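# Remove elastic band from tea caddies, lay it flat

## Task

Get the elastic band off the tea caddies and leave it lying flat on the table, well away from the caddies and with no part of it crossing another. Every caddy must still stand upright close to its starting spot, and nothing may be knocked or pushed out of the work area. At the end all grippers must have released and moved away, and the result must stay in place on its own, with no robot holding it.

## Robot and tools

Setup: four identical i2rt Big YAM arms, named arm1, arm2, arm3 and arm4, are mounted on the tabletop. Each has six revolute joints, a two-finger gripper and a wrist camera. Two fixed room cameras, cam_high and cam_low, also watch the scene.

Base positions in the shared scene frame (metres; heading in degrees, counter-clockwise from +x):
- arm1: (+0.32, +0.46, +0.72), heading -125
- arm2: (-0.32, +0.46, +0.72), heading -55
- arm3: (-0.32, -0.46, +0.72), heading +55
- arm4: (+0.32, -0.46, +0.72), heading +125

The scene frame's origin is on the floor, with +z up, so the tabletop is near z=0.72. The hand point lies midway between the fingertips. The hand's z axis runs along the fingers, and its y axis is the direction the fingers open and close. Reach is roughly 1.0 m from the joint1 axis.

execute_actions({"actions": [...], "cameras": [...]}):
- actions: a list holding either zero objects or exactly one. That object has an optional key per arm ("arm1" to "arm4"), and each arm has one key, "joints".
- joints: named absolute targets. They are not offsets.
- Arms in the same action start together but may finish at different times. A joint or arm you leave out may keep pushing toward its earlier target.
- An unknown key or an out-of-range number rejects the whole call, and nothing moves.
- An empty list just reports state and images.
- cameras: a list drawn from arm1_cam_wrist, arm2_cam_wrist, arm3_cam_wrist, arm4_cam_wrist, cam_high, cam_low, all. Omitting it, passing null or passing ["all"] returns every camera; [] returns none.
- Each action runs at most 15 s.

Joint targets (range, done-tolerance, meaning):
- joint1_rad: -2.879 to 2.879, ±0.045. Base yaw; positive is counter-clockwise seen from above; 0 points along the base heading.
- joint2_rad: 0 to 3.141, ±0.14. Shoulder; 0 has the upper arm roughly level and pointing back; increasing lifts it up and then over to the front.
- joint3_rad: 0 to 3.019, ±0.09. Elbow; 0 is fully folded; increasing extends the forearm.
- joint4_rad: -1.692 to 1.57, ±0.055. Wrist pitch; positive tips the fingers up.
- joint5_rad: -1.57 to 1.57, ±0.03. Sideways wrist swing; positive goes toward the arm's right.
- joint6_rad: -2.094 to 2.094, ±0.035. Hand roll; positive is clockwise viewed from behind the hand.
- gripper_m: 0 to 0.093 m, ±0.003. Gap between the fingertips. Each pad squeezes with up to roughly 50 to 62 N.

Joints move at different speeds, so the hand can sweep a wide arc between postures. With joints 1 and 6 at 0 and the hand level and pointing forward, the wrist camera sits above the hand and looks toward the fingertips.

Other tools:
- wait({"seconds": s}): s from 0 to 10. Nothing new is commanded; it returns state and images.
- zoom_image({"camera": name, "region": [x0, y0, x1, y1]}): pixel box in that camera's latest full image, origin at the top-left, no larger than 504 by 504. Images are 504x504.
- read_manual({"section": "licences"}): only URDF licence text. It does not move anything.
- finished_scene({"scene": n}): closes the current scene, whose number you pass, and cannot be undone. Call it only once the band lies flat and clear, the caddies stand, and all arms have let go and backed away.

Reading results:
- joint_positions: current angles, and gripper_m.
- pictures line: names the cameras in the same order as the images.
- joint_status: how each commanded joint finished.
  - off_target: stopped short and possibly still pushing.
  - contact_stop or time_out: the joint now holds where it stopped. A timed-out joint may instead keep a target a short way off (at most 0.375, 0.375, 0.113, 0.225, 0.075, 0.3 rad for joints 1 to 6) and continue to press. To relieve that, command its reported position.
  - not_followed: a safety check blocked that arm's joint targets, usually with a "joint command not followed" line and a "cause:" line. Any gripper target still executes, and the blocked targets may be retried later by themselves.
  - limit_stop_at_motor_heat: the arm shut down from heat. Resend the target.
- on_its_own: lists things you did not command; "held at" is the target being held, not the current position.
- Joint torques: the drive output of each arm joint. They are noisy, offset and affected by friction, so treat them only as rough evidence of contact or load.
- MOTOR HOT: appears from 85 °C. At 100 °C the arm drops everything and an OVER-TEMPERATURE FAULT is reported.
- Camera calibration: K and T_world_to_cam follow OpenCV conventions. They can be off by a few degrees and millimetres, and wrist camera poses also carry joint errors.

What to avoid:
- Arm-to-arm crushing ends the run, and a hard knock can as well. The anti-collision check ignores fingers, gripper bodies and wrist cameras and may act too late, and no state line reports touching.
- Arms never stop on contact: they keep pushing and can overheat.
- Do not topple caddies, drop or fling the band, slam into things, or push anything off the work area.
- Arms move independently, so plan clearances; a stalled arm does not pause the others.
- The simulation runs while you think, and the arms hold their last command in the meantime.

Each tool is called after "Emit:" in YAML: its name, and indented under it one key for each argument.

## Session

Emit:
execute_actions:
  actions: []

Scene clock: 0.00 s.
Joint torques (N m, as the arm reports them, + toward a larger angle): no reading
Motor temperatures (°C, as the motors report them): arm1=[22 23 28 25 23 21] | arm2=[21 25 28 22 23 23] | arm3=[24 25 29 20 22 25] | arm4=[23 27 26 25 24 22]
arm1.joint_positions: joint1_rad=+0.008 joint2_rad=+0.436 joint3_rad=+1.462 joint4_rad=-1.535 joint5_rad=-0.004 joint6_rad=-0.014 gripper_m=+0.095
arm1.joint_status: not commanded
arm1.hand: x=+0.2546 y=+0.3594 z=+1.3375 quat_wxyz=(-0.248, -0.750, -0.426, +0.441) (m; scene frame)
arm2.joint_positions: joint1_rad=-0.016 joint2_rad=+0.449 joint3_rad=+1.480 joint4_rad=-1.528 joint5_rad=+0.013 joint6_rad=-0.003 gripper_m=+0.095
arm2.joint_status: not commanded
arm2.hand: x=-0.2566 y=+0.3594 z=+1.3356 quat_wxyz=(-0.443, -0.422, -0.747, +0.262) (m; scene frame)
arm3.joint_positions: joint1_rad=+0.016 joint2_rad=+0.427 joint3_rad=+1.477 joint4_rad=-1.534 joint5_rad=+0.000 joint6_rad=+0.006 gripper_m=+0.094
arm3.joint_status: not commanded
arm3.hand: x=-0.2600 y=-0.3704 z=+1.3029 quat_wxyz=(-0.460, +0.399, -0.754, -0.246) (m; scene frame)
arm4.joint_positions: joint1_rad=+0.008 joint2_rad=+0.446 joint3_rad=+1.463 joint4_rad=-1.528 joint5_rad=-0.012 joint6_rad=-0.003 gripper_m=+0.094
arm4.joint_status: not commanded
arm4.hand: x=+0.2445 y=-0.3602 z=+1.3620 quat_wxyz=(-0.226, +0.771, -0.387, -0.452) (m; scene frame)
pictures: arm1_cam_wrist, arm2_cam_wrist, arm3_cam_wrist, arm4_cam_wrist, cam_high, cam_low
Images, in order (width x height): arm1_cam_wrist 504x504, arm2_cam_wrist 504x504, arm3_cam_wrist 504x504, arm4_cam_wrist 504x504, cam_high 504x504, cam_low 504x504.

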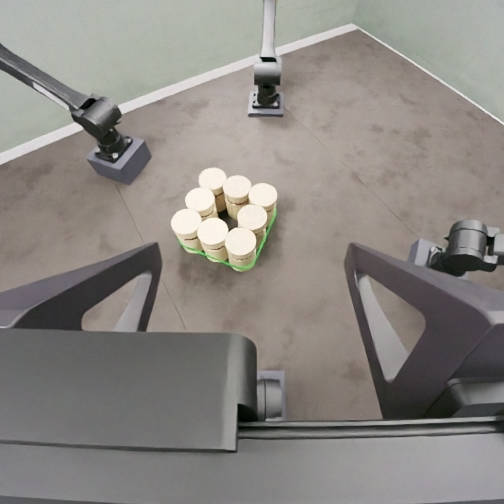

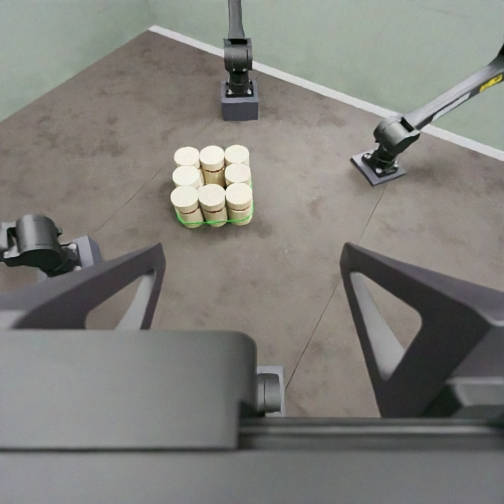

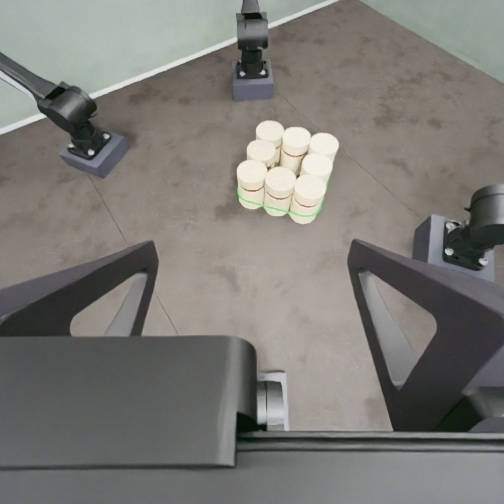

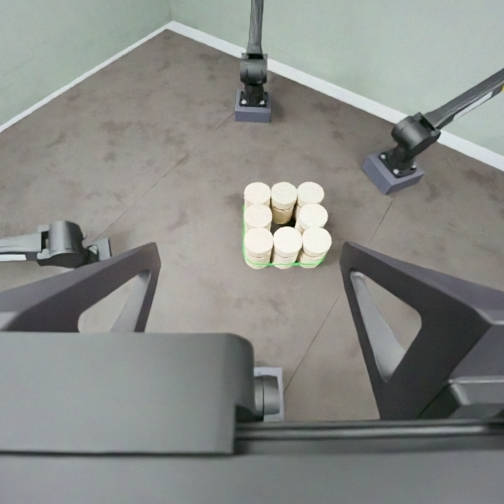

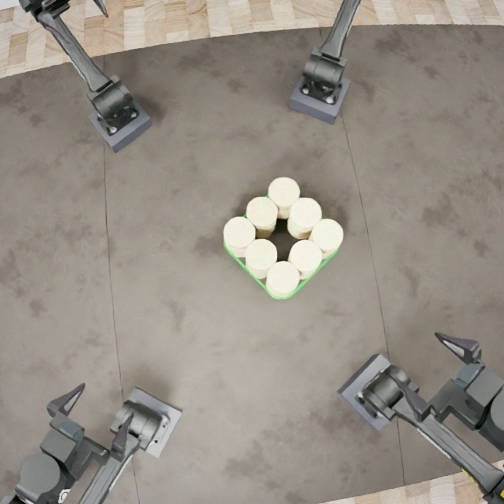

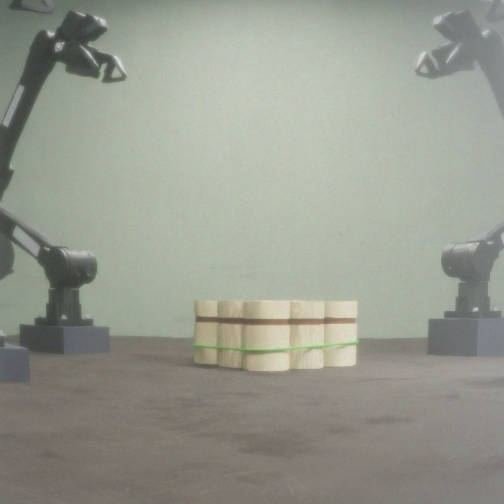

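Emit:
zoom_image:
  camera: "cam_high"
  region: [210, 165, 360, 315]

Emit:
zoom_image:
  camera: "cam_low"
  region: [180, 270, 380, 400]

Region (210, 165, 360, 315) of cam_high's 504x504 image, scaled by 3.360, with more detail than that image has.

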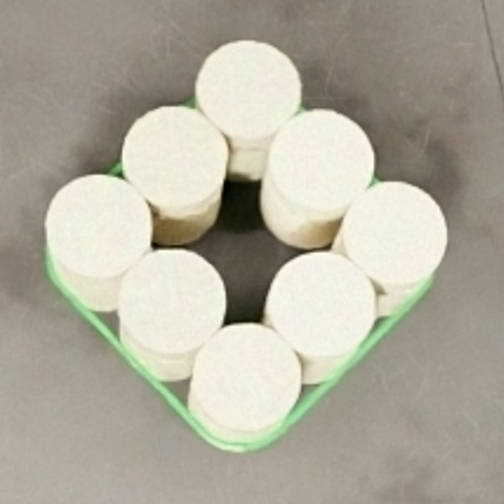

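Region (180, 270, 380, 400) of cam_low's 504x504 image, scaled by 2.520, with more detail than that image has; it fills the top 328 rows of this view, and the rest is white.

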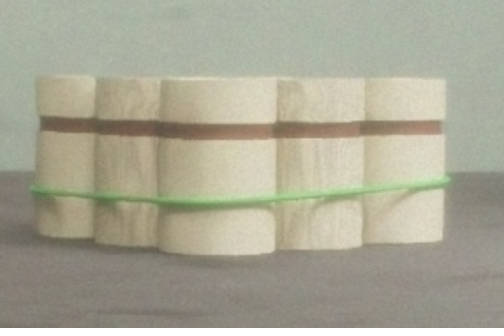

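Emit:
execute_actions:
  actions:
    - {"arm1":{"joints":{"joint1_rad":0.683,"joint2_rad":1.02,"joint3_rad":0.298,"joint4_rad":0.213,"joint5_rad":0.79,"joint6_rad":-0.80,"gripper_m":0.03}},"arm2":{"joints":{"joint1_rad":0.186,"joint2_rad":1.28,"joint3_rad":0.48,"joint4_rad":0.546,"joint5_rad":0.066,"joint6_rad":-1.537,"gripper_m":0.03}},"arm3":{"joints":{"joint1_rad":-0.09,"joint2_rad":1.13,"joint3_rad":0.512,"joint4_rad":0.34,"joint5_rad":0.181,"joint6_rad":-1.45,"gripper_m":0.03}},"arm4":{"joints":{"joint1_rad":-0.683,"joint2_rad":1.08,"joint3_rad":0.228,"joint4_rad":0.608,"joint5_rad":-0.565,"joint6_rad":-2.04,"gripper_m":0.03}}}

Scene clock: 122.37 s.
Joint torques (N m, as the arm reports them, + toward a larger angle): arm1=[-0.27 -4.46  6.89  2.42  0.28 -0.08] | arm2=[ 0.42 -5.46  7.04  2.74  0.06 -0.09] | arm3=[-0.44 -7.4   8.42  3.19  0.21  0.02] | arm4=[-0.95 -4.87  8.11  2.96 -0.24 -0.17]
Motor temperatures (°C, as the motors report them): arm1=[22 23 31 26 23 21] | arm2=[21 25 31 23 22 23] | arm3=[24 25 32 21 22 25] | arm4=[23 27 30 26 24 22]
arm1.joint_positions: joint1_rad=+0.679 joint2_rad=+1.030 joint3_rad=+0.297 joint4_rad=+0.191 joint5_rad=+0.788 joint6_rad=-0.786 gripper_m=+0.030
arm1.joint_status: all done
arm1.hand: x=+0.2382 y=+0.1118 z=+0.9135 quat_wxyz=(+0.099, -0.442, -0.697, +0.555) (m; scene frame)
arm2.joint_positions: joint1_rad=+0.178 joint2_rad=+1.267 joint3_rad=+0.481 joint4_rad=+0.515 joint5_rad=+0.064 joint6_rad=-1.520 gripper_m=+0.030
arm2.joint_status: all done
arm2.hand: x=-0.0057 y=+0.0985 z=+0.9468 quat_wxyz=(-0.205, +0.251, -0.754, +0.572) (m; scene frame)
arm3.joint_positions: joint1_rad=-0.079 joint2_rad=+1.147 joint3_rad=+0.513 joint4_rad=+0.312 joint5_rad=+0.177 joint6_rad=-1.439 gripper_m=+0.030
arm3.joint_status: all done
arm3.hand: x=-0.0012 y=-0.1203 z=+0.9404 quat_wxyz=(-0.544, +0.718, -0.368, +0.230) (m; scene frame)
arm4.joint_positions: joint1_rad=-0.682 joint2_rad=+1.091 joint3_rad=+0.228 joint4_rad=+0.586 joint5_rad=-0.563 joint6_rad=-2.031 gripper_m=+0.030
arm4.joint_status: all done
arm4.hand: x=+0.2508 y=-0.0885 z=+0.9495 quat_wxyz=(-0.616, +0.718, +0.317, -0.065) (m; scene frame)
pictures: arm1_cam_wrist, arm2_cam_wrist, arm3_cam_wrist, arm4_cam_wrist, cam_high, cam_low
camera_calibration (this result's frames):
arm1_cam_wrist: T_world_to_cam=[[-0.51311, 0.00179391, 0.858321, -0.662354], [-0.124188, 0.98932, -0.0763081, -0.00679688], [-0.849291, -0.145748, -0.507408, 0.806735], [0, 0, 0, 1]] pos_world=[0.344448, 0.125492, 0.977337]
arm2_cam_wrist: T_world_to_cam=[[0.131024, -0.210429, 0.968789, -0.898112], [-0.990801, -0.0611748, 0.120714, -0.104612], [0.0338639, -0.975693, -0.216508, 0.421266], [0, 0, 0, 1]] pos_world=[-0.00024073, 0.215638, 0.973917]
arm3_cam_wrist: T_world_to_cam=[[0.276402, 0.125747, 0.95278, -0.882196], [0.0807032, -0.990938, 0.107371, -0.209368], [0.957648, 0.0472149, -0.284045, 0.400346], [0, 0, 0, 1]] pos_world=[-0.122653, -0.11544, 0.976735]
arm4_cam_wrist: T_world_to_cam=[[-0.379028, 0.0363947, 0.924669, -0.776904], [0.92332, -0.0518409, 0.380515, -0.593264], [0.0617844, 0.997992, -0.0139548, 0.212839], [0, 0, 0, 1]] pos_world=[0.240154, -0.214892, 0.947095]
Images, in order (width x height): arm1_cam_wrist 504x504, arm2_cam_wrist 504x504, arm3_cam_wrist 504x504, arm4_cam_wrist 504x504, cam_high 504x504, cam_low 504x504.

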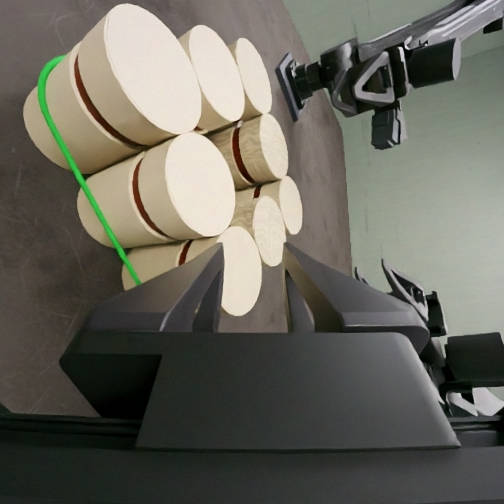

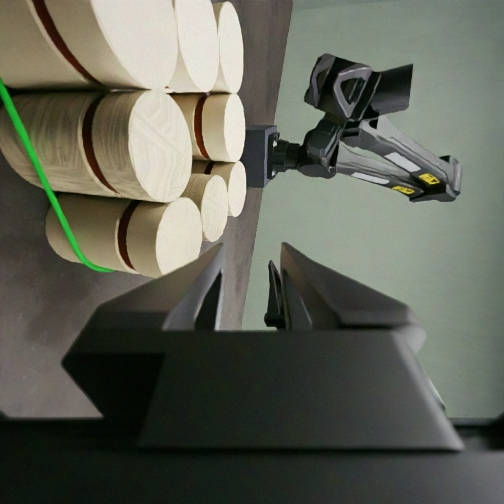

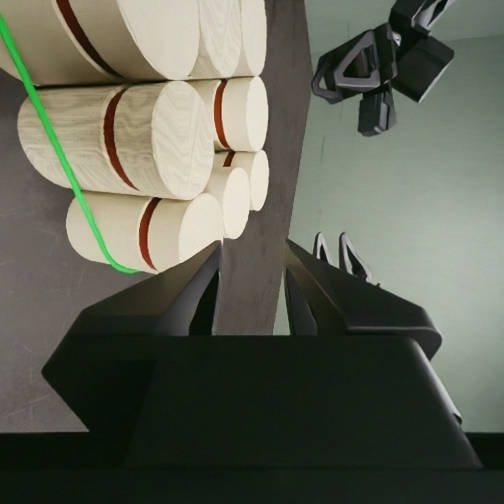

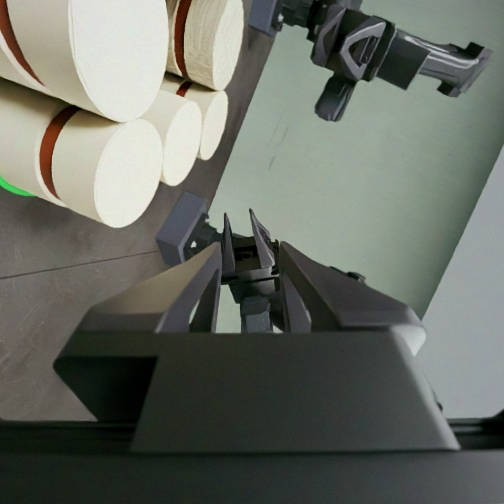

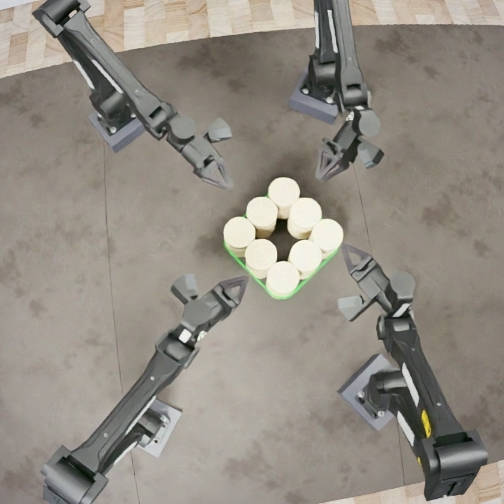

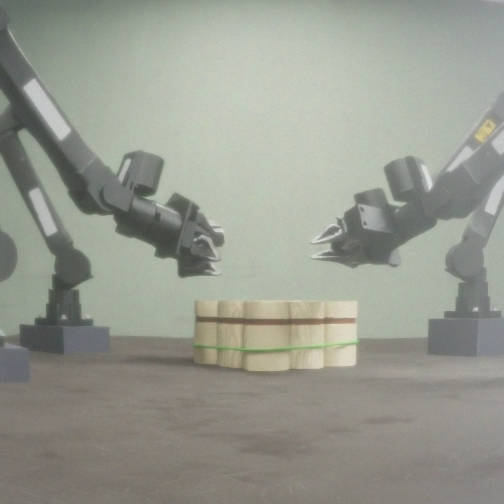

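Emit:
execute_actions:
  actions: []

Scene clock: 148.33 s.
Joint torques (N m, as the arm reports them, + toward a larger angle): arm1=[-0.25 -4.47  6.9   2.44  0.28 -0.08] | arm2=[ 0.72 -5.97  7.09  2.66  0.07 -0.1 ] | arm3=[-0.23 -7.33  8.43  3.23  0.26  0.  ] | arm4=[-0.96 -4.94  8.1   2.85 -0.23 -0.15]
Motor temperatures (°C, as the motors report them): arm1=[22 23 31 26 23 21] | arm2=[21 25 31 23 22 23] | arm3=[24 25 33 21 22 25] | arm4=[23 27 29 26 24 22]
arm1.joint_positions: joint1_rad=+0.679 joint2_rad=+1.030 joint3_rad=+0.297 joint4_rad=+0.191 joint5_rad=+0.788 joint6_rad=-0.786 gripper_m=+0.030
arm1.joint_status: all done
arm1.hand: x=+0.2382 y=+0.1118 z=+0.9135 quat_wxyz=(+0.099, -0.442, -0.697, +0.555) (m; scene frame)
arm2.joint_positions: joint1_rad=+0.178 joint2_rad=+1.267 joint3_rad=+0.481 joint4_rad=+0.515 joint5_rad=+0.064 joint6_rad=-1.520 gripper_m=+0.030
arm2.joint_status: all done
arm2.hand: x=-0.0057 y=+0.0985 z=+0.9468 quat_wxyz=(-0.205, +0.251, -0.754, +0.572) (m; scene frame)
arm3.joint_positions: joint1_rad=-0.079 joint2_rad=+1.147 joint3_rad=+0.513 joint4_rad=+0.312 joint5_rad=+0.177 joint6_rad=-1.439 gripper_m=+0.030
arm3.joint_status: all done
arm3.hand: x=-0.0012 y=-0.1203 z=+0.9404 quat_wxyz=(-0.544, +0.718, -0.368, +0.230) (m; scene frame)
arm4.joint_positions: joint1_rad=-0.682 joint2_rad=+1.091 joint3_rad=+0.228 joint4_rad=+0.586 joint5_rad=-0.563 joint6_rad=-2.031 gripper_m=+0.030
arm4.joint_status: all done
arm4.hand: x=+0.2508 y=-0.0885 z=+0.9495 quat_wxyz=(-0.616, +0.718, +0.317, -0.065) (m; scene frame)
pictures: arm1_cam_wrist, arm2_cam_wrist, arm3_cam_wrist, arm4_cam_wrist, cam_high, cam_low
camera_calibration (this result's frames):
arm1_cam_wrist: T_world_to_cam=[[-0.51311, 0.00179391, 0.858321, -0.662354], [-0.124188, 0.98932, -0.0763081, -0.00679688], [-0.849291, -0.145748, -0.507408, 0.806735], [0, 0, 0, 1]] pos_world=[0.344448, 0.125492, 0.977337]
arm2_cam_wrist: T_world_to_cam=[[0.131024, -0.210429, 0.968789, -0.898112], [-0.990801, -0.0611748, 0.120714, -0.104612], [0.0338639, -0.975693, -0.216508, 0.421266], [0, 0, 0, 1]] pos_world=[-0.00024073, 0.215638, 0.973917]
arm3_cam_wrist: T_world_to_cam=[[0.276402, 0.125747, 0.95278, -0.882196], [0.0807032, -0.990938, 0.107371, -0.209368], [0.957648, 0.0472149, -0.284045, 0.400346], [0, 0, 0, 1]] pos_world=[-0.122653, -0.11544, 0.976735]
arm4_cam_wrist: T_world_to_cam=[[-0.379329, 0.0361907, 0.924554, -0.776737], [0.923202, -0.0518293, 0.380803, -0.593506], [0.0617006, 0.998, -0.013751, 0.212668], [0, 0, 0, 1]] pos_world=[0.240166, -0.214893, 0.947068]
Images, in order (width x height): arm1_cam_wrist 504x504, arm2_cam_wrist 504x504, arm3_cam_wrist 504x504, arm4_cam_wrist 504x504, cam_high 504x504, cam_low 504x504.

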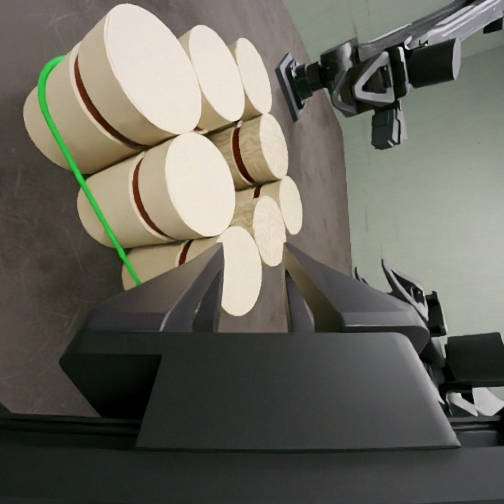

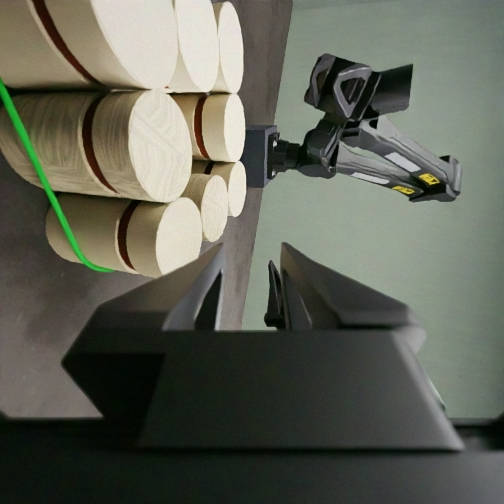

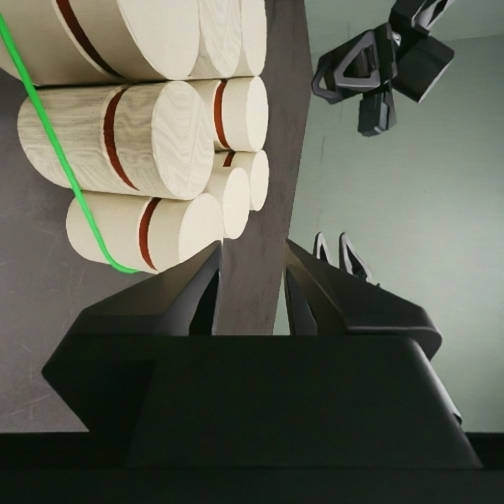

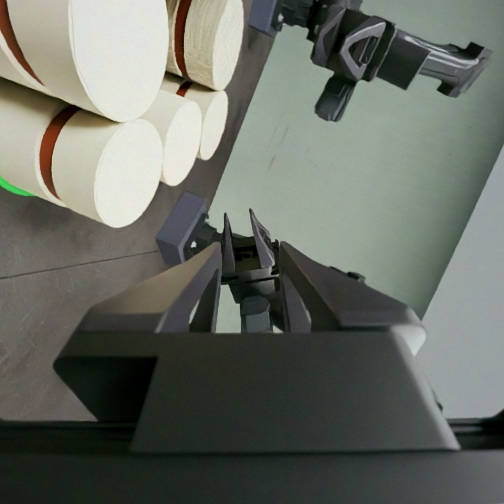

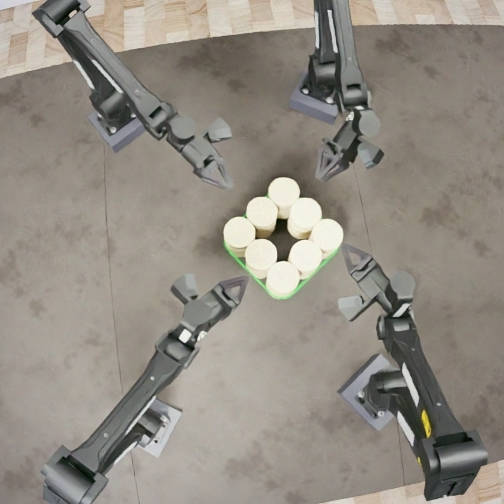

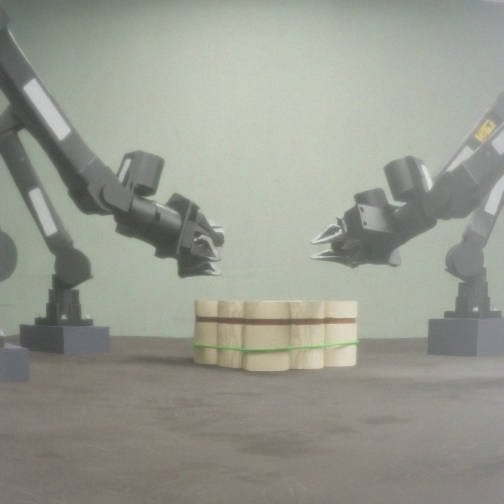

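Emit:
execute_actions:
  actions:
    - {"arm1":{"joints":{"joint2_rad":1.448,"joint4_rad":0.205}},"arm2":{"joints":{"joint2_rad":1.617,"joint4_rad":0.535,"joint1_rad":0.188}},"arm3":{"joints":{"joint2_rad":1.458,"joint4_rad":0.335,"joint1_rad":-0.097}},"arm4":{"joints":{"joint2_rad":1.567,"joint4_rad":0.603}}}

Scene clock: 163.47 s.
Joint torques (N m, as the arm reports them, + toward a larger angle): arm1=[-0.28 -6.17  3.99  1.78  0.37 -0.08] | arm2=[ 0.66 -8.9   4.86  2.04  0.04 -0.16] | arm3=[-0.53 -8.44  6.82  2.79  0.25  0.02] | arm4=[-1.02 -6.26  3.86  2.33 -0.37 -0.16]
Motor temperatures (°C, as the motors report them): arm1=[22 23 31 26 23 21] | arm2=[21 25 31 23 22 23] | arm3=[24 25 33 21 22 25] | arm4=[23 27 29 26 24 22]
arm1.joint_positions: joint1_rad=+0.679 joint2_rad=+1.451 joint3_rad=+0.297 joint4_rad=+0.191 joint5_rad=+0.788 joint6_rad=-0.786 gripper_m=+0.030
arm1.joint_status: all done
arm1.hand: x=+0.2357 y=+0.1374 z=+0.7845 quat_wxyz=(+0.206, -0.397, -0.795, +0.409) (m; scene frame)
arm2.joint_positions: joint1_rad=+0.178 joint2_rad=+1.610 joint3_rad=+0.477 joint4_rad=+0.515 joint5_rad=+0.064 joint6_rad=-1.520 gripper_m=+0.030
arm2.joint_status: all done
arm2.hand: x=-0.0152 y=+0.1066 z=+0.7887 quat_wxyz=(-0.146, +0.286, -0.839, +0.438) (m; scene frame)
arm3.joint_positions: joint1_rad=-0.081 joint2_rad=+1.459 joint3_rad=+0.508 joint4_rad=+0.317 joint5_rad=+0.177 joint6_rad=-1.440 gripper_m=+0.030
arm3.joint_status: all done
arm3.hand: x=-0.0011 y=-0.1214 z=+0.7991 quat_wxyz=(-0.414, +0.797, -0.390, +0.201) (m; scene frame)
arm4.joint_positions: joint1_rad=-0.682 joint2_rad=+1.567 joint3_rad=+0.228 joint4_rad=+0.588 joint5_rad=-0.563 joint6_rad=-2.031 gripper_m=+0.030
arm4.joint_status: all done
arm4.hand: x=+0.2492 y=-0.1188 z=+0.7899 quat_wxyz=(-0.435, +0.842, +0.284, -0.147) (m; scene frame)
pictures: arm1_cam_wrist, arm2_cam_wrist, arm3_cam_wrist, arm4_cam_wrist, cam_high, cam_low
camera_calibration (this result's frames):
arm1_cam_wrist: T_world_to_cam=[[-0.469698, -0.353435, 0.808992, -0.47568], [-0.119165, 0.93336, 0.338582, -0.361229], [-0.874748, 0.0626278, -0.480514, 0.699102], [0, 0, 0, 1]] pos_world=[0.345066, 0.125251, 0.843055]
arm2_cam_wrist: T_world_to_cam=[[0.341759, -0.444054, 0.828261, -0.603042], [-0.938541, -0.115897, 0.325127, -0.249079], [-0.0483813, -0.888473, -0.456372, 0.573985], [0, 0, 0, 1]] pos_world=[0.000094426, 0.213319, 0.842409]
arm3_cam_wrist: T_world_to_cam=[[0.453989, 0.342235, 0.82266, -0.617073], [0.122576, -0.938502, 0.322782, -0.360972], [0.882536, -0.0457015, -0.468019, 0.495803], [0, 0, 0, 1]] pos_world=[-0.113174, -0.10493, 0.856202]
arm4_cam_wrist: T_world_to_cam=[[-0.353965, 0.456333, 0.816376, -0.499693], [0.933647, 0.121191, 0.337069, -0.480289], [0.0548778, 0.881518, -0.468951, 0.588277], [0, 0, 0, 1]] pos_world=[0.239264, -0.232344, 0.845701]
Images, in order (width x height): arm1_cam_wrist 504x504, arm2_cam_wrist 504x504, arm3_cam_wrist 504x504, arm4_cam_wrist 504x504, cam_high 504x504, cam_low 504x504.

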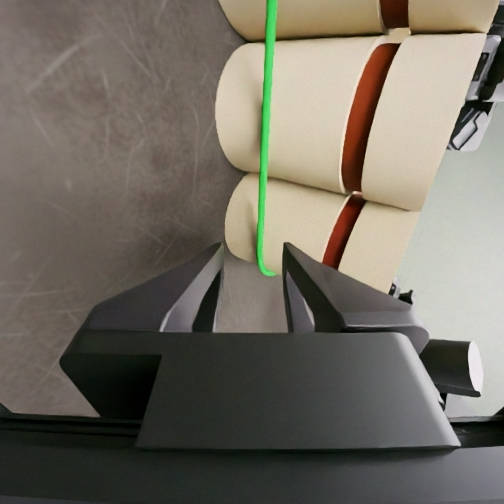

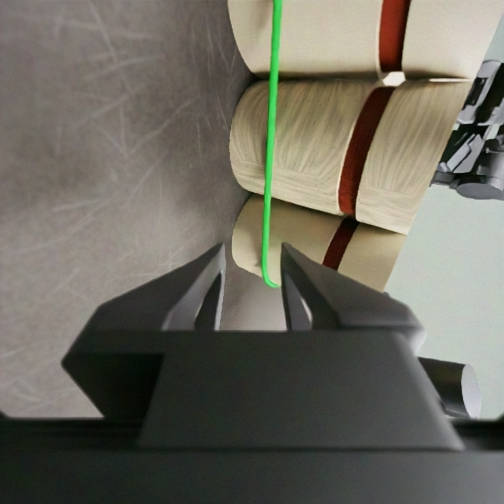

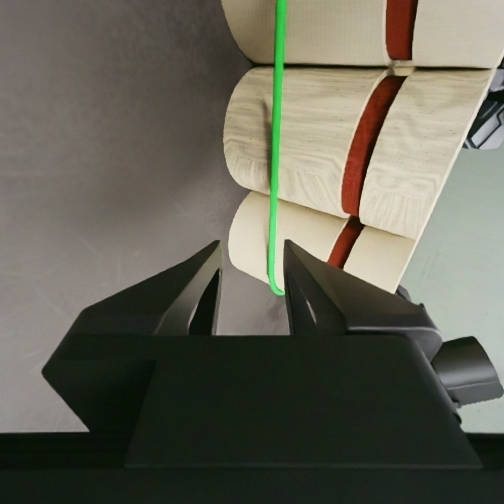

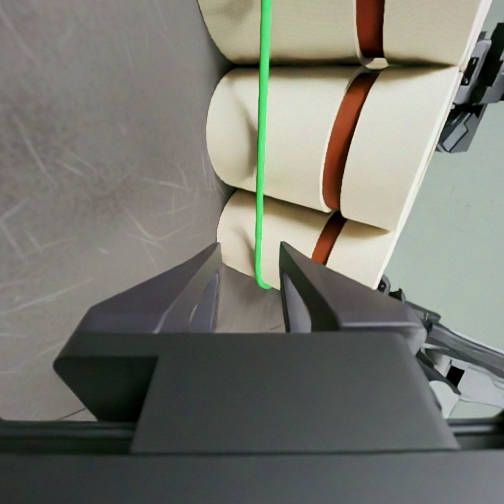

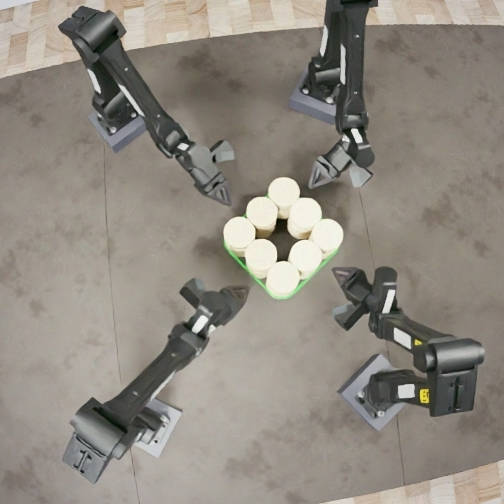

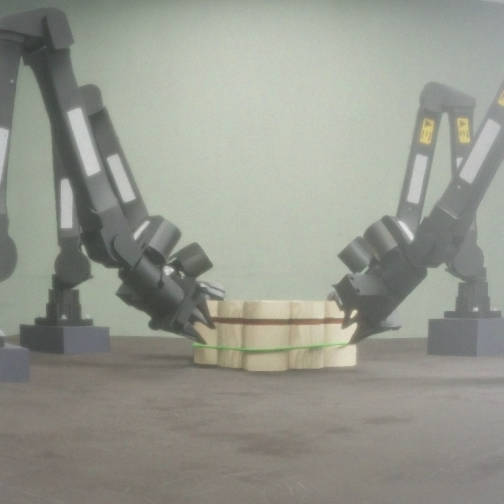

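Emit:
zoom_image:
  camera: "arm1_cam_wrist"
  region: [190, 20, 470, 300]

Emit:
zoom_image:
  camera: "arm2_cam_wrist"
  region: [190, 20, 470, 300]

Emit:
zoom_image:
  camera: "arm3_cam_wrist"
  region: [190, 20, 470, 300]

Emit:
zoom_image:
  camera: "arm4_cam_wrist"
  region: [190, 20, 470, 300]

Emit:
zoom_image:
  camera: "cam_high"
  region: [195, 150, 375, 330]

Region (190, 20, 470, 300) of arm1_cam_wrist's 504x504 image, scaled by 1.800, with more detail than that image has.

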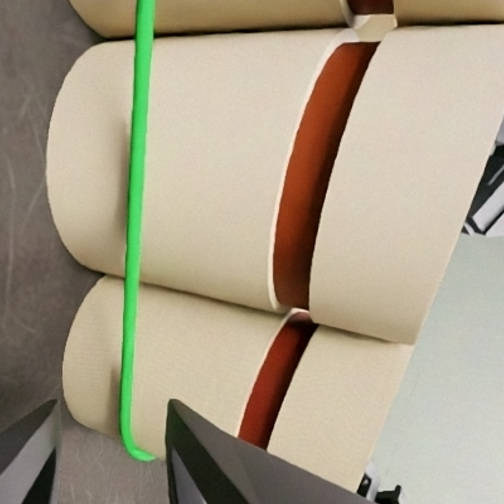

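Region (190, 20, 470, 300) of arm2_cam_wrist's 504x504 image, scaled by 1.800, with more detail than that image has.

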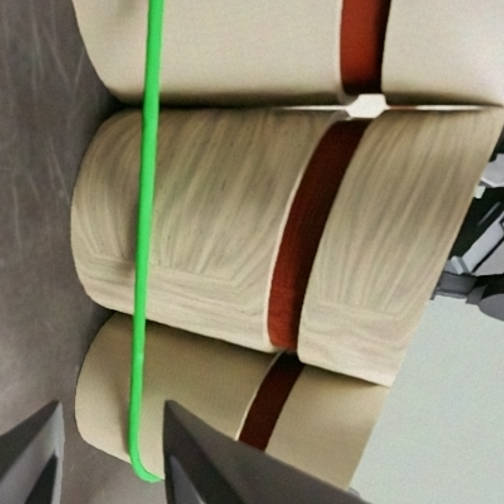

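Region (190, 20, 470, 300) of arm3_cam_wrist's 504x504 image, scaled by 1.800, with more detail than that image has.

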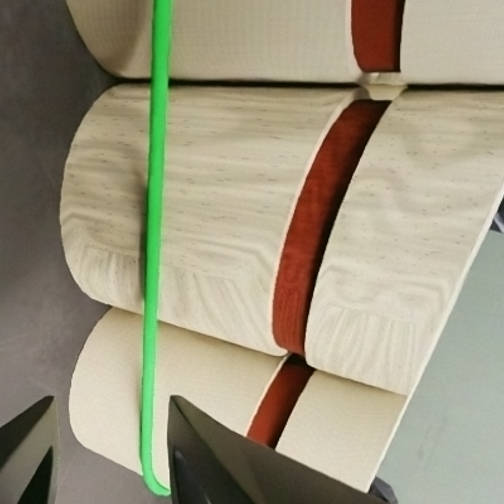

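Region (190, 20, 470, 300) of arm4_cam_wrist's 504x504 image, scaled by 1.800, with more detail than that image has.

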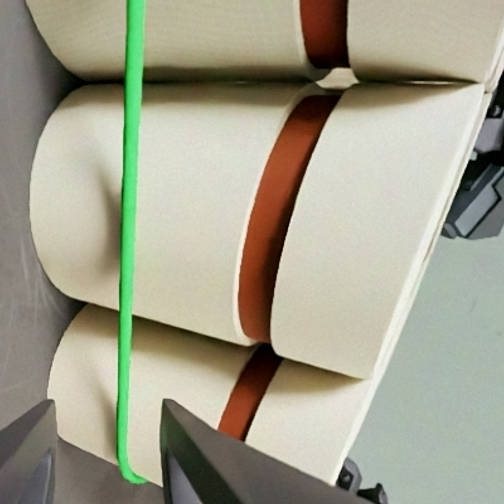

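Region (195, 150, 375, 330) of cam_high's 504x504 image, scaled by 2.800, with more detail than that image has.

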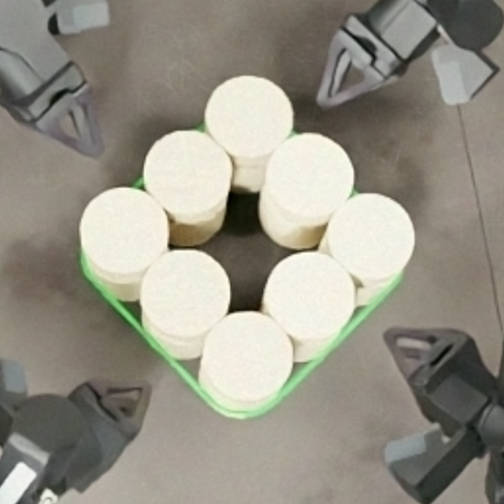

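Emit:
execute_actions:
  actions:
    - {"arm1":{"joints":{"joint1_rad":0.572,"joint2_rad":1.626,"joint3_rad":0.363,"joint4_rad":0.413,"joint5_rad":0.721,"joint6_rad":-0.908}},"arm2":{"joints":{"joint1_rad":0.150,"joint2_rad":1.784,"joint3_rad":0.646,"joint4_rad":0.527}},"arm3":{"joints":{"joint1_rad":-0.118,"joint2_rad":1.598,"joint3_rad":0.640,"joint4_rad":0.332}},"arm4":{"joints":{"joint1_rad":-0.622,"joint2_rad":1.720,"joint3_rad":0.322,"joint4_rad":0.670}}}

Scene clock: 284.47 s.
Joint torques (N m, as the arm reports them, + toward a larger angle): arm1=[-0.71 -7.63  4.79  2.08  0.2  -0.09] | arm2=[ -1.34 -10.95   5.9    2.02   0.02  -0.13] | arm3=[-0.14 -9.4   8.26  2.55  0.24  0.03] | arm4=[-0.48 -8.27  4.17  2.46 -0.38 -0.14]
Motor temperatures (°C, as the motors report them): arm1=[22 23 29 26 24 21] | arm2=[21 25 30 23 22 23] | arm3=[24 25 31 21 22 25] | arm4=[23 27 27 26 24 22]
arm1.joint_positions: joint1_rad=+0.574 joint2_rad=+1.631 joint3_rad=+0.340 joint4_rad=+0.394 joint5_rad=+0.723 joint6_rad=-0.894 gripper_m=+0.030
arm1.joint_status: all done
arm1.hand: x=+0.2111 y=+0.1137 z=+0.7580 quat_wxyz=(+0.206, -0.399, -0.797, +0.404) (m; scene frame)
arm2.joint_positions: joint1_rad=+0.160 joint2_rad=+1.767 joint3_rad=+0.628 joint4_rad=+0.515 joint5_rad=+0.064 joint6_rad=-1.521 gripper_m=+0.030
arm2.joint_status: all done
arm2.hand: x=+0.0147 y=+0.0599 z=+0.7693 quat_wxyz=(-0.141, +0.280, -0.843, +0.437) (m; scene frame)
arm3.joint_positions: joint1_rad=-0.106 joint2_rad=+1.588 joint3_rad=+0.609 joint4_rad=+0.317 joint5_rad=+0.178 joint6_rad=-1.440 gripper_m=+0.030
arm3.joint_status: all done
arm3.hand: x=+0.0314 y=-0.1016 z=+0.7819 quat_wxyz=(-0.400, +0.798, -0.402, +0.203) (m; scene frame)
arm4.joint_positions: joint1_rad=-0.624 joint2_rad=+1.721 joint3_rad=+0.310 joint4_rad=+0.653 joint5_rad=-0.563 joint6_rad=-2.031 gripper_m=+0.030
arm4.joint_status: all done
arm4.hand: x=+0.2297 y=-0.0941 z=+0.7688 quat_wxyz=(-0.428, +0.834, +0.308, -0.161) (m; scene frame)
pictures: arm1_cam_wrist, arm2_cam_wrist, arm3_cam_wrist, arm4_cam_wrist, cam_high, cam_low
camera_calibration (this result's frames):
arm1_cam_wrist: T_world_to_cam=[[-0.474949, -0.35856, 0.803653, -0.468436], [-0.117778, 0.930912, 0.345733, -0.338496], [-0.872096, 0.0695529, -0.484366, 0.66801], [0, 0, 0, 1]] pos_world=[0.320218, 0.100685, 0.81705]
arm2_cam_wrist: T_world_to_cam=[[0.337542, -0.453386, 0.824928, -0.61473], [-0.939039, -0.101337, 0.328538, -0.223509], [-0.0653589, -0.885535, -0.459953, 0.52786], [0, 0, 0, 1]] pos_world=[0.0321139, 0.166078, 0.82333]
arm3_cam_wrist: T_world_to_cam=[[0.476892, 0.347408, 0.807392, -0.61265], [0.104854, -0.934501, 0.340168, -0.353472], [0.872685, -0.077565, -0.482083, 0.468047], [0, 0, 0, 1]] pos_world=[-0.0792264, -0.0811764, 0.840525]
arm4_cam_wrist: T_world_to_cam=[[-0.37954, 0.44045, 0.813605, -0.494141], [0.925168, 0.177199, 0.335655, -0.449698], [0.00366923, 0.880116, -0.474745, 0.573738], [0, 0, 0, 1]] pos_world=[0.226395, -0.207625, 0.825358]
Images, in order (width x height): arm1_cam_wrist 504x504, arm2_cam_wrist 504x504, arm3_cam_wrist 504x504, arm4_cam_wrist 504x504, cam_high 504x504, cam_low 504x504.

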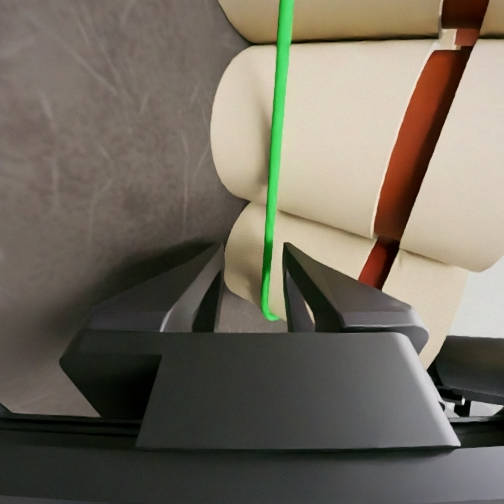

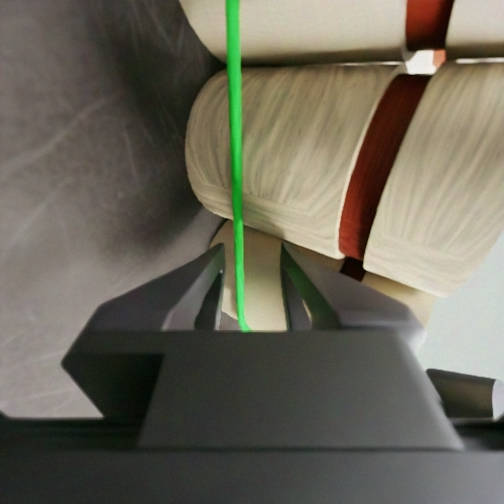

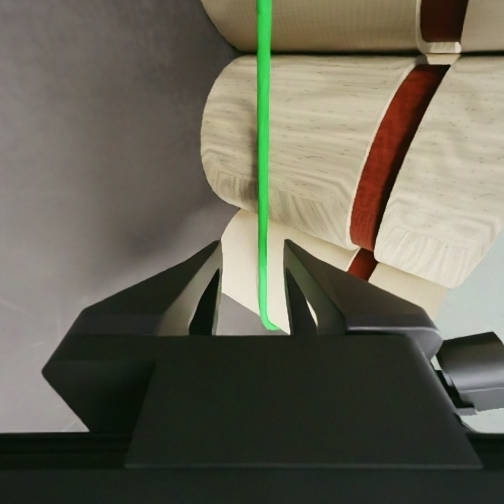

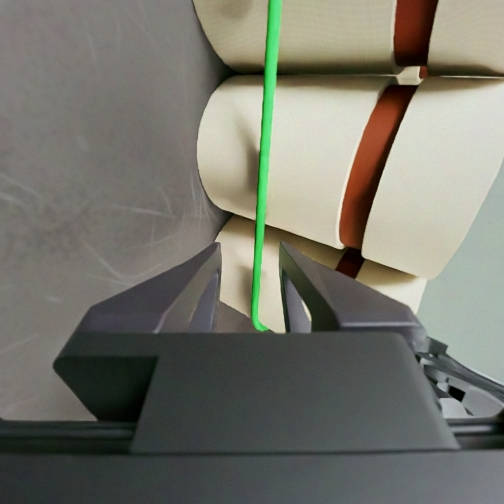

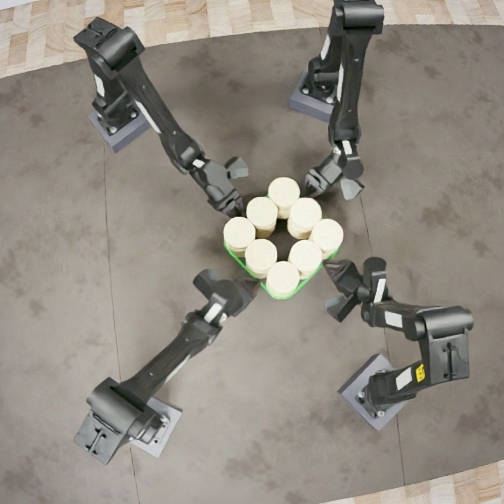

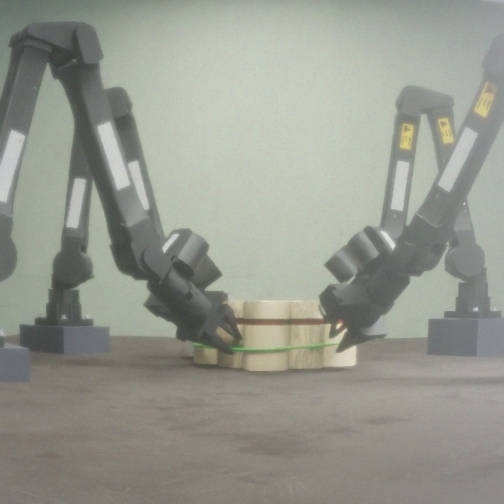

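Emit:
zoom_image:
  camera: "arm1_cam_wrist"
  region: [170, 20, 490, 340]

Emit:
zoom_image:
  camera: "arm2_cam_wrist"
  region: [170, 20, 490, 340]

Emit:
zoom_image:
  camera: "arm3_cam_wrist"
  region: [170, 20, 490, 340]

Emit:
zoom_image:
  camera: "arm4_cam_wrist"
  region: [170, 20, 490, 340]

Emit:
zoom_image:
  camera: "cam_high"
  region: [210, 165, 360, 315]

Region (170, 20, 490, 340) of arm1_cam_wrist's 504x504 image, scaled by 1.575, with more detail than that image has.

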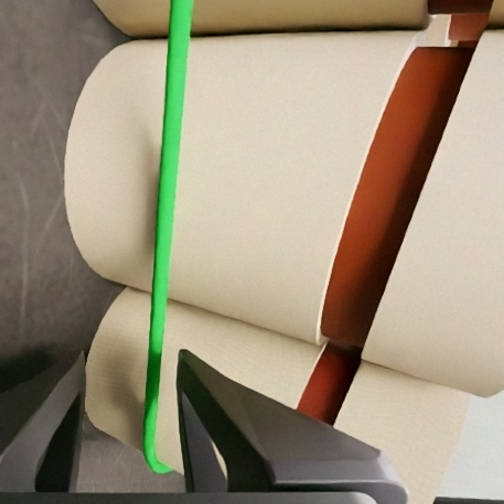

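Region (170, 20, 490, 340) of arm2_cam_wrist's 504x504 image, scaled by 1.575, with more detail than that image has.

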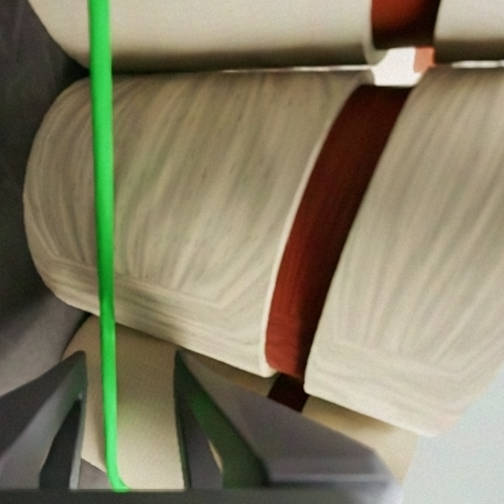

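Region (170, 20, 490, 340) of arm3_cam_wrist's 504x504 image, scaled by 1.575, with more detail than that image has.

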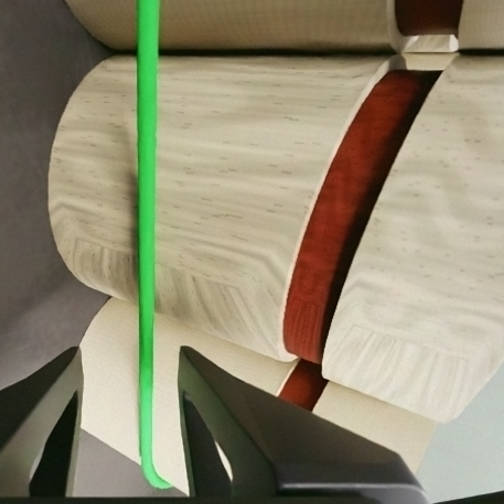

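Region (170, 20, 490, 340) of arm4_cam_wrist's 504x504 image, scaled by 1.575, with more detail than that image has.

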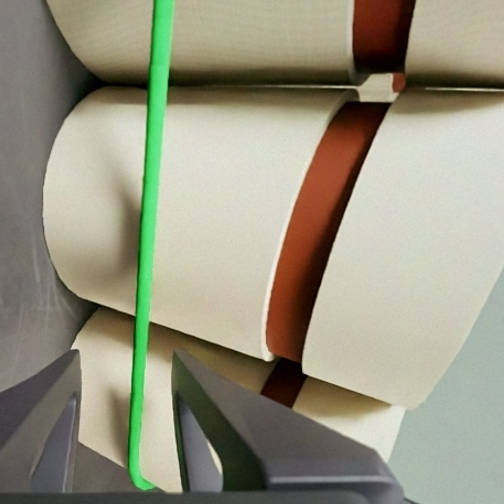

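Region (210, 165, 360, 315) of cam_high's 504x504 image, scaled by 3.360, with more detail than that image has.

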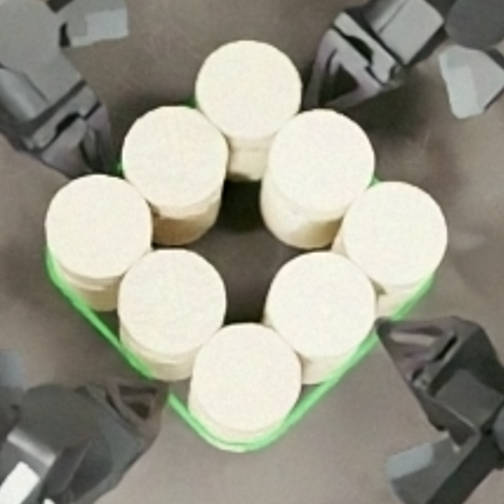

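Emit:
execute_actions:
  actions:
    - {"arm1":{"joints":{"joint1_rad":0.550,"joint2_rad":1.641,"joint3_rad":0.392,"joint6_rad":-0.915,"gripper_m":0.024}},"arm2":{"joints":{"joint2_rad":1.806,"joint3_rad":0.654,"gripper_m":0.022}},"arm3":{"joints":{"joint1_rad":-0.125,"joint2_rad":1.632,"joint3_rad":0.666,"gripper_m":0.022}},"arm4":{"joints":{"joint1_rad":-0.604,"joint2_rad":1.743,"joint3_rad":0.351,"gripper_m":0.021}}}

Scene clock: 405.10 s.
Joint torques (N m, as the arm reports them, + toward a larger angle): arm1=[-1.2  -7.26  5.19  2.    0.19 -0.09] | arm2=[-1.07 -9.72  6.5   1.77  0.05 -0.06] | arm3=[-0.59 -8.76  9.11  2.53  0.24  0.02] | arm4=[-0.48 -7.67  5.13  2.51 -0.32 -0.15]
Motor temperatures (°C, as the motors report them): arm1=[22 23 30 26 23 21] | arm2=[21 25 30 23 22 23] | arm3=[24 25 33 21 22 25] | arm4=[23 27 27 26 24 22]
arm1.joint_positions: joint1_rad=+0.558 joint2_rad=+1.635 joint3_rad=+0.367 joint4_rad=+0.396 joint5_rad=+0.723 joint6_rad=-0.900 gripper_m=+0.024
arm1.joint_status: all done
arm1.hand: x=+0.2056 y=+0.1017 z=+0.7634 quat_wxyz=(+0.206, -0.405, -0.790, +0.412) (m; scene frame)
arm2.joint_positions: joint1_rad=+0.160 joint2_rad=+1.778 joint3_rad=+0.628 joint4_rad=+0.515 joint5_rad=+0.064 joint6_rad=-1.521 gripper_m=+0.022
arm2.joint_status: all done
arm2.hand: x=+0.0138 y=+0.0609 z=+0.7639 quat_wxyz=(-0.139, +0.281, -0.845, +0.433) (m; scene frame)
arm3.joint_positions: joint1_rad=-0.109 joint2_rad=+1.611 joint3_rad=+0.628 joint4_rad=+0.317 joint5_rad=+0.178 joint6_rad=-1.440 gripper_m=+0.022
arm3.joint_status: all done
arm3.hand: x=+0.0369 y=-0.0979 z=+0.7783 quat_wxyz=(-0.397, +0.799, -0.403, +0.203) (m; scene frame)
arm4.joint_positions: joint1_rad=-0.609 joint2_rad=+1.736 joint3_rad=+0.329 joint4_rad=+0.653 joint5_rad=-0.563 joint6_rad=-2.031 gripper_m=+0.021
arm4.joint_status: all done
arm4.hand: x=+0.2243 y=-0.0876 z=+0.7679 quat_wxyz=(-0.429, +0.831, +0.314, -0.163) (m; scene frame)
pictures: arm1_cam_wrist, arm2_cam_wrist, arm3_cam_wrist, arm4_cam_wrist, cam_high, cam_low
camera_calibration (this result's frames):
arm1_cam_wrist: T_world_to_cam=[[-0.476681, -0.336446, 0.812145, -0.488109], [-0.105384, 0.93907, 0.327173, -0.319029], [-0.872736, 0.0703698, -0.483093, 0.665677], [0, 0, 0, 1]] pos_world=[0.314668, 0.0885241, 0.822377]
arm2_cam_wrist: T_world_to_cam=[[0.343274, -0.460029, 0.818863, -0.604574], [-0.936718, -0.103902, 0.334309, -0.226849], [-0.0687105, -0.881804, -0.466584, 0.531139], [0, 0, 0, 1]] pos_world=[0.031536, 0.166669, 0.818722]
arm3_cam_wrist: T_world_to_cam=[[0.480527, 0.348532, 0.804748, -0.611628], [0.102681, -0.933684, 0.343061, -0.351464], [0.870948, -0.0822179, -0.484448, 0.46324], [0, 0, 0, 1]] pos_world=[-0.0734651, -0.0768976, 0.837195]
arm4_cam_wrist: T_world_to_cam=[[-0.385844, 0.431188, 0.815599, -0.499249], [0.922519, 0.189067, 0.33647, -0.44456], [-0.00912029, 0.88223, -0.47073, 0.567616], [0, 0, 0, 1]] pos_world=[0.22266, -0.201446, 0.823962]
Images, in order (width x height): arm1_cam_wrist 504x504, arm2_cam_wrist 504x504, arm3_cam_wrist 504x504, arm4_cam_wrist 504x504, cam_high 504x504, cam_low 504x504.

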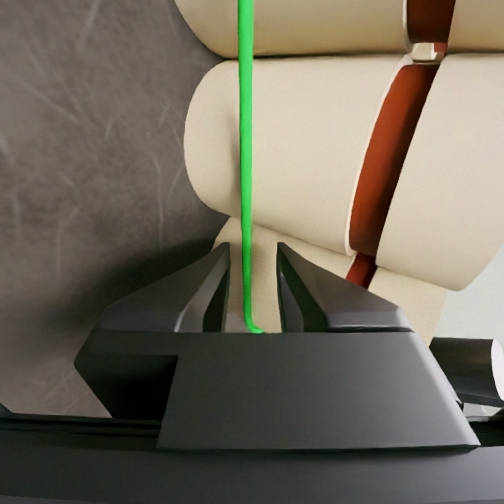

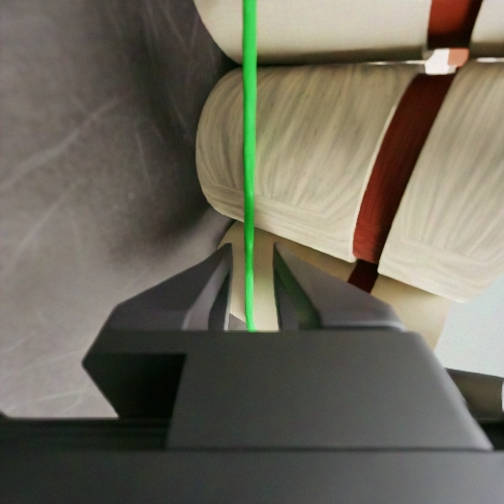

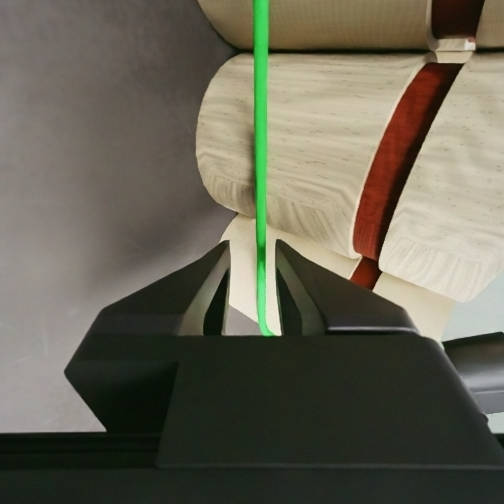

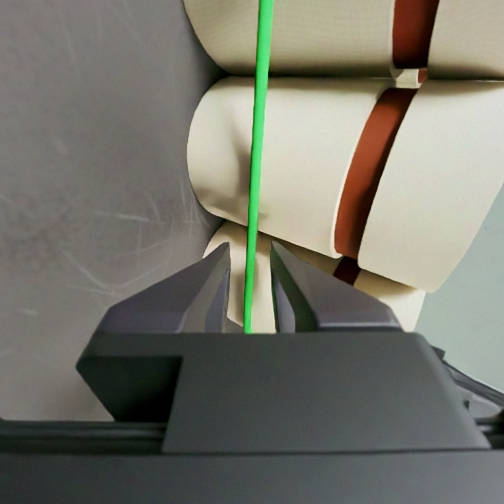

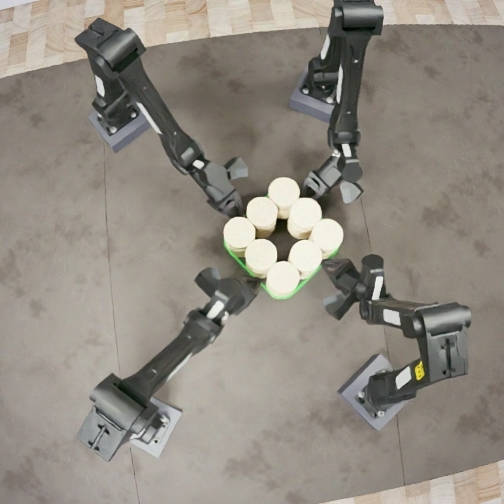

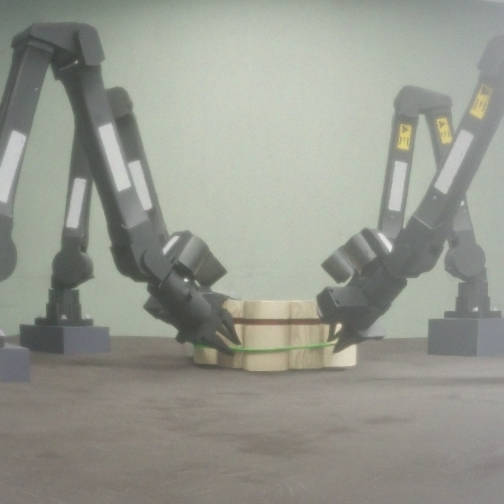

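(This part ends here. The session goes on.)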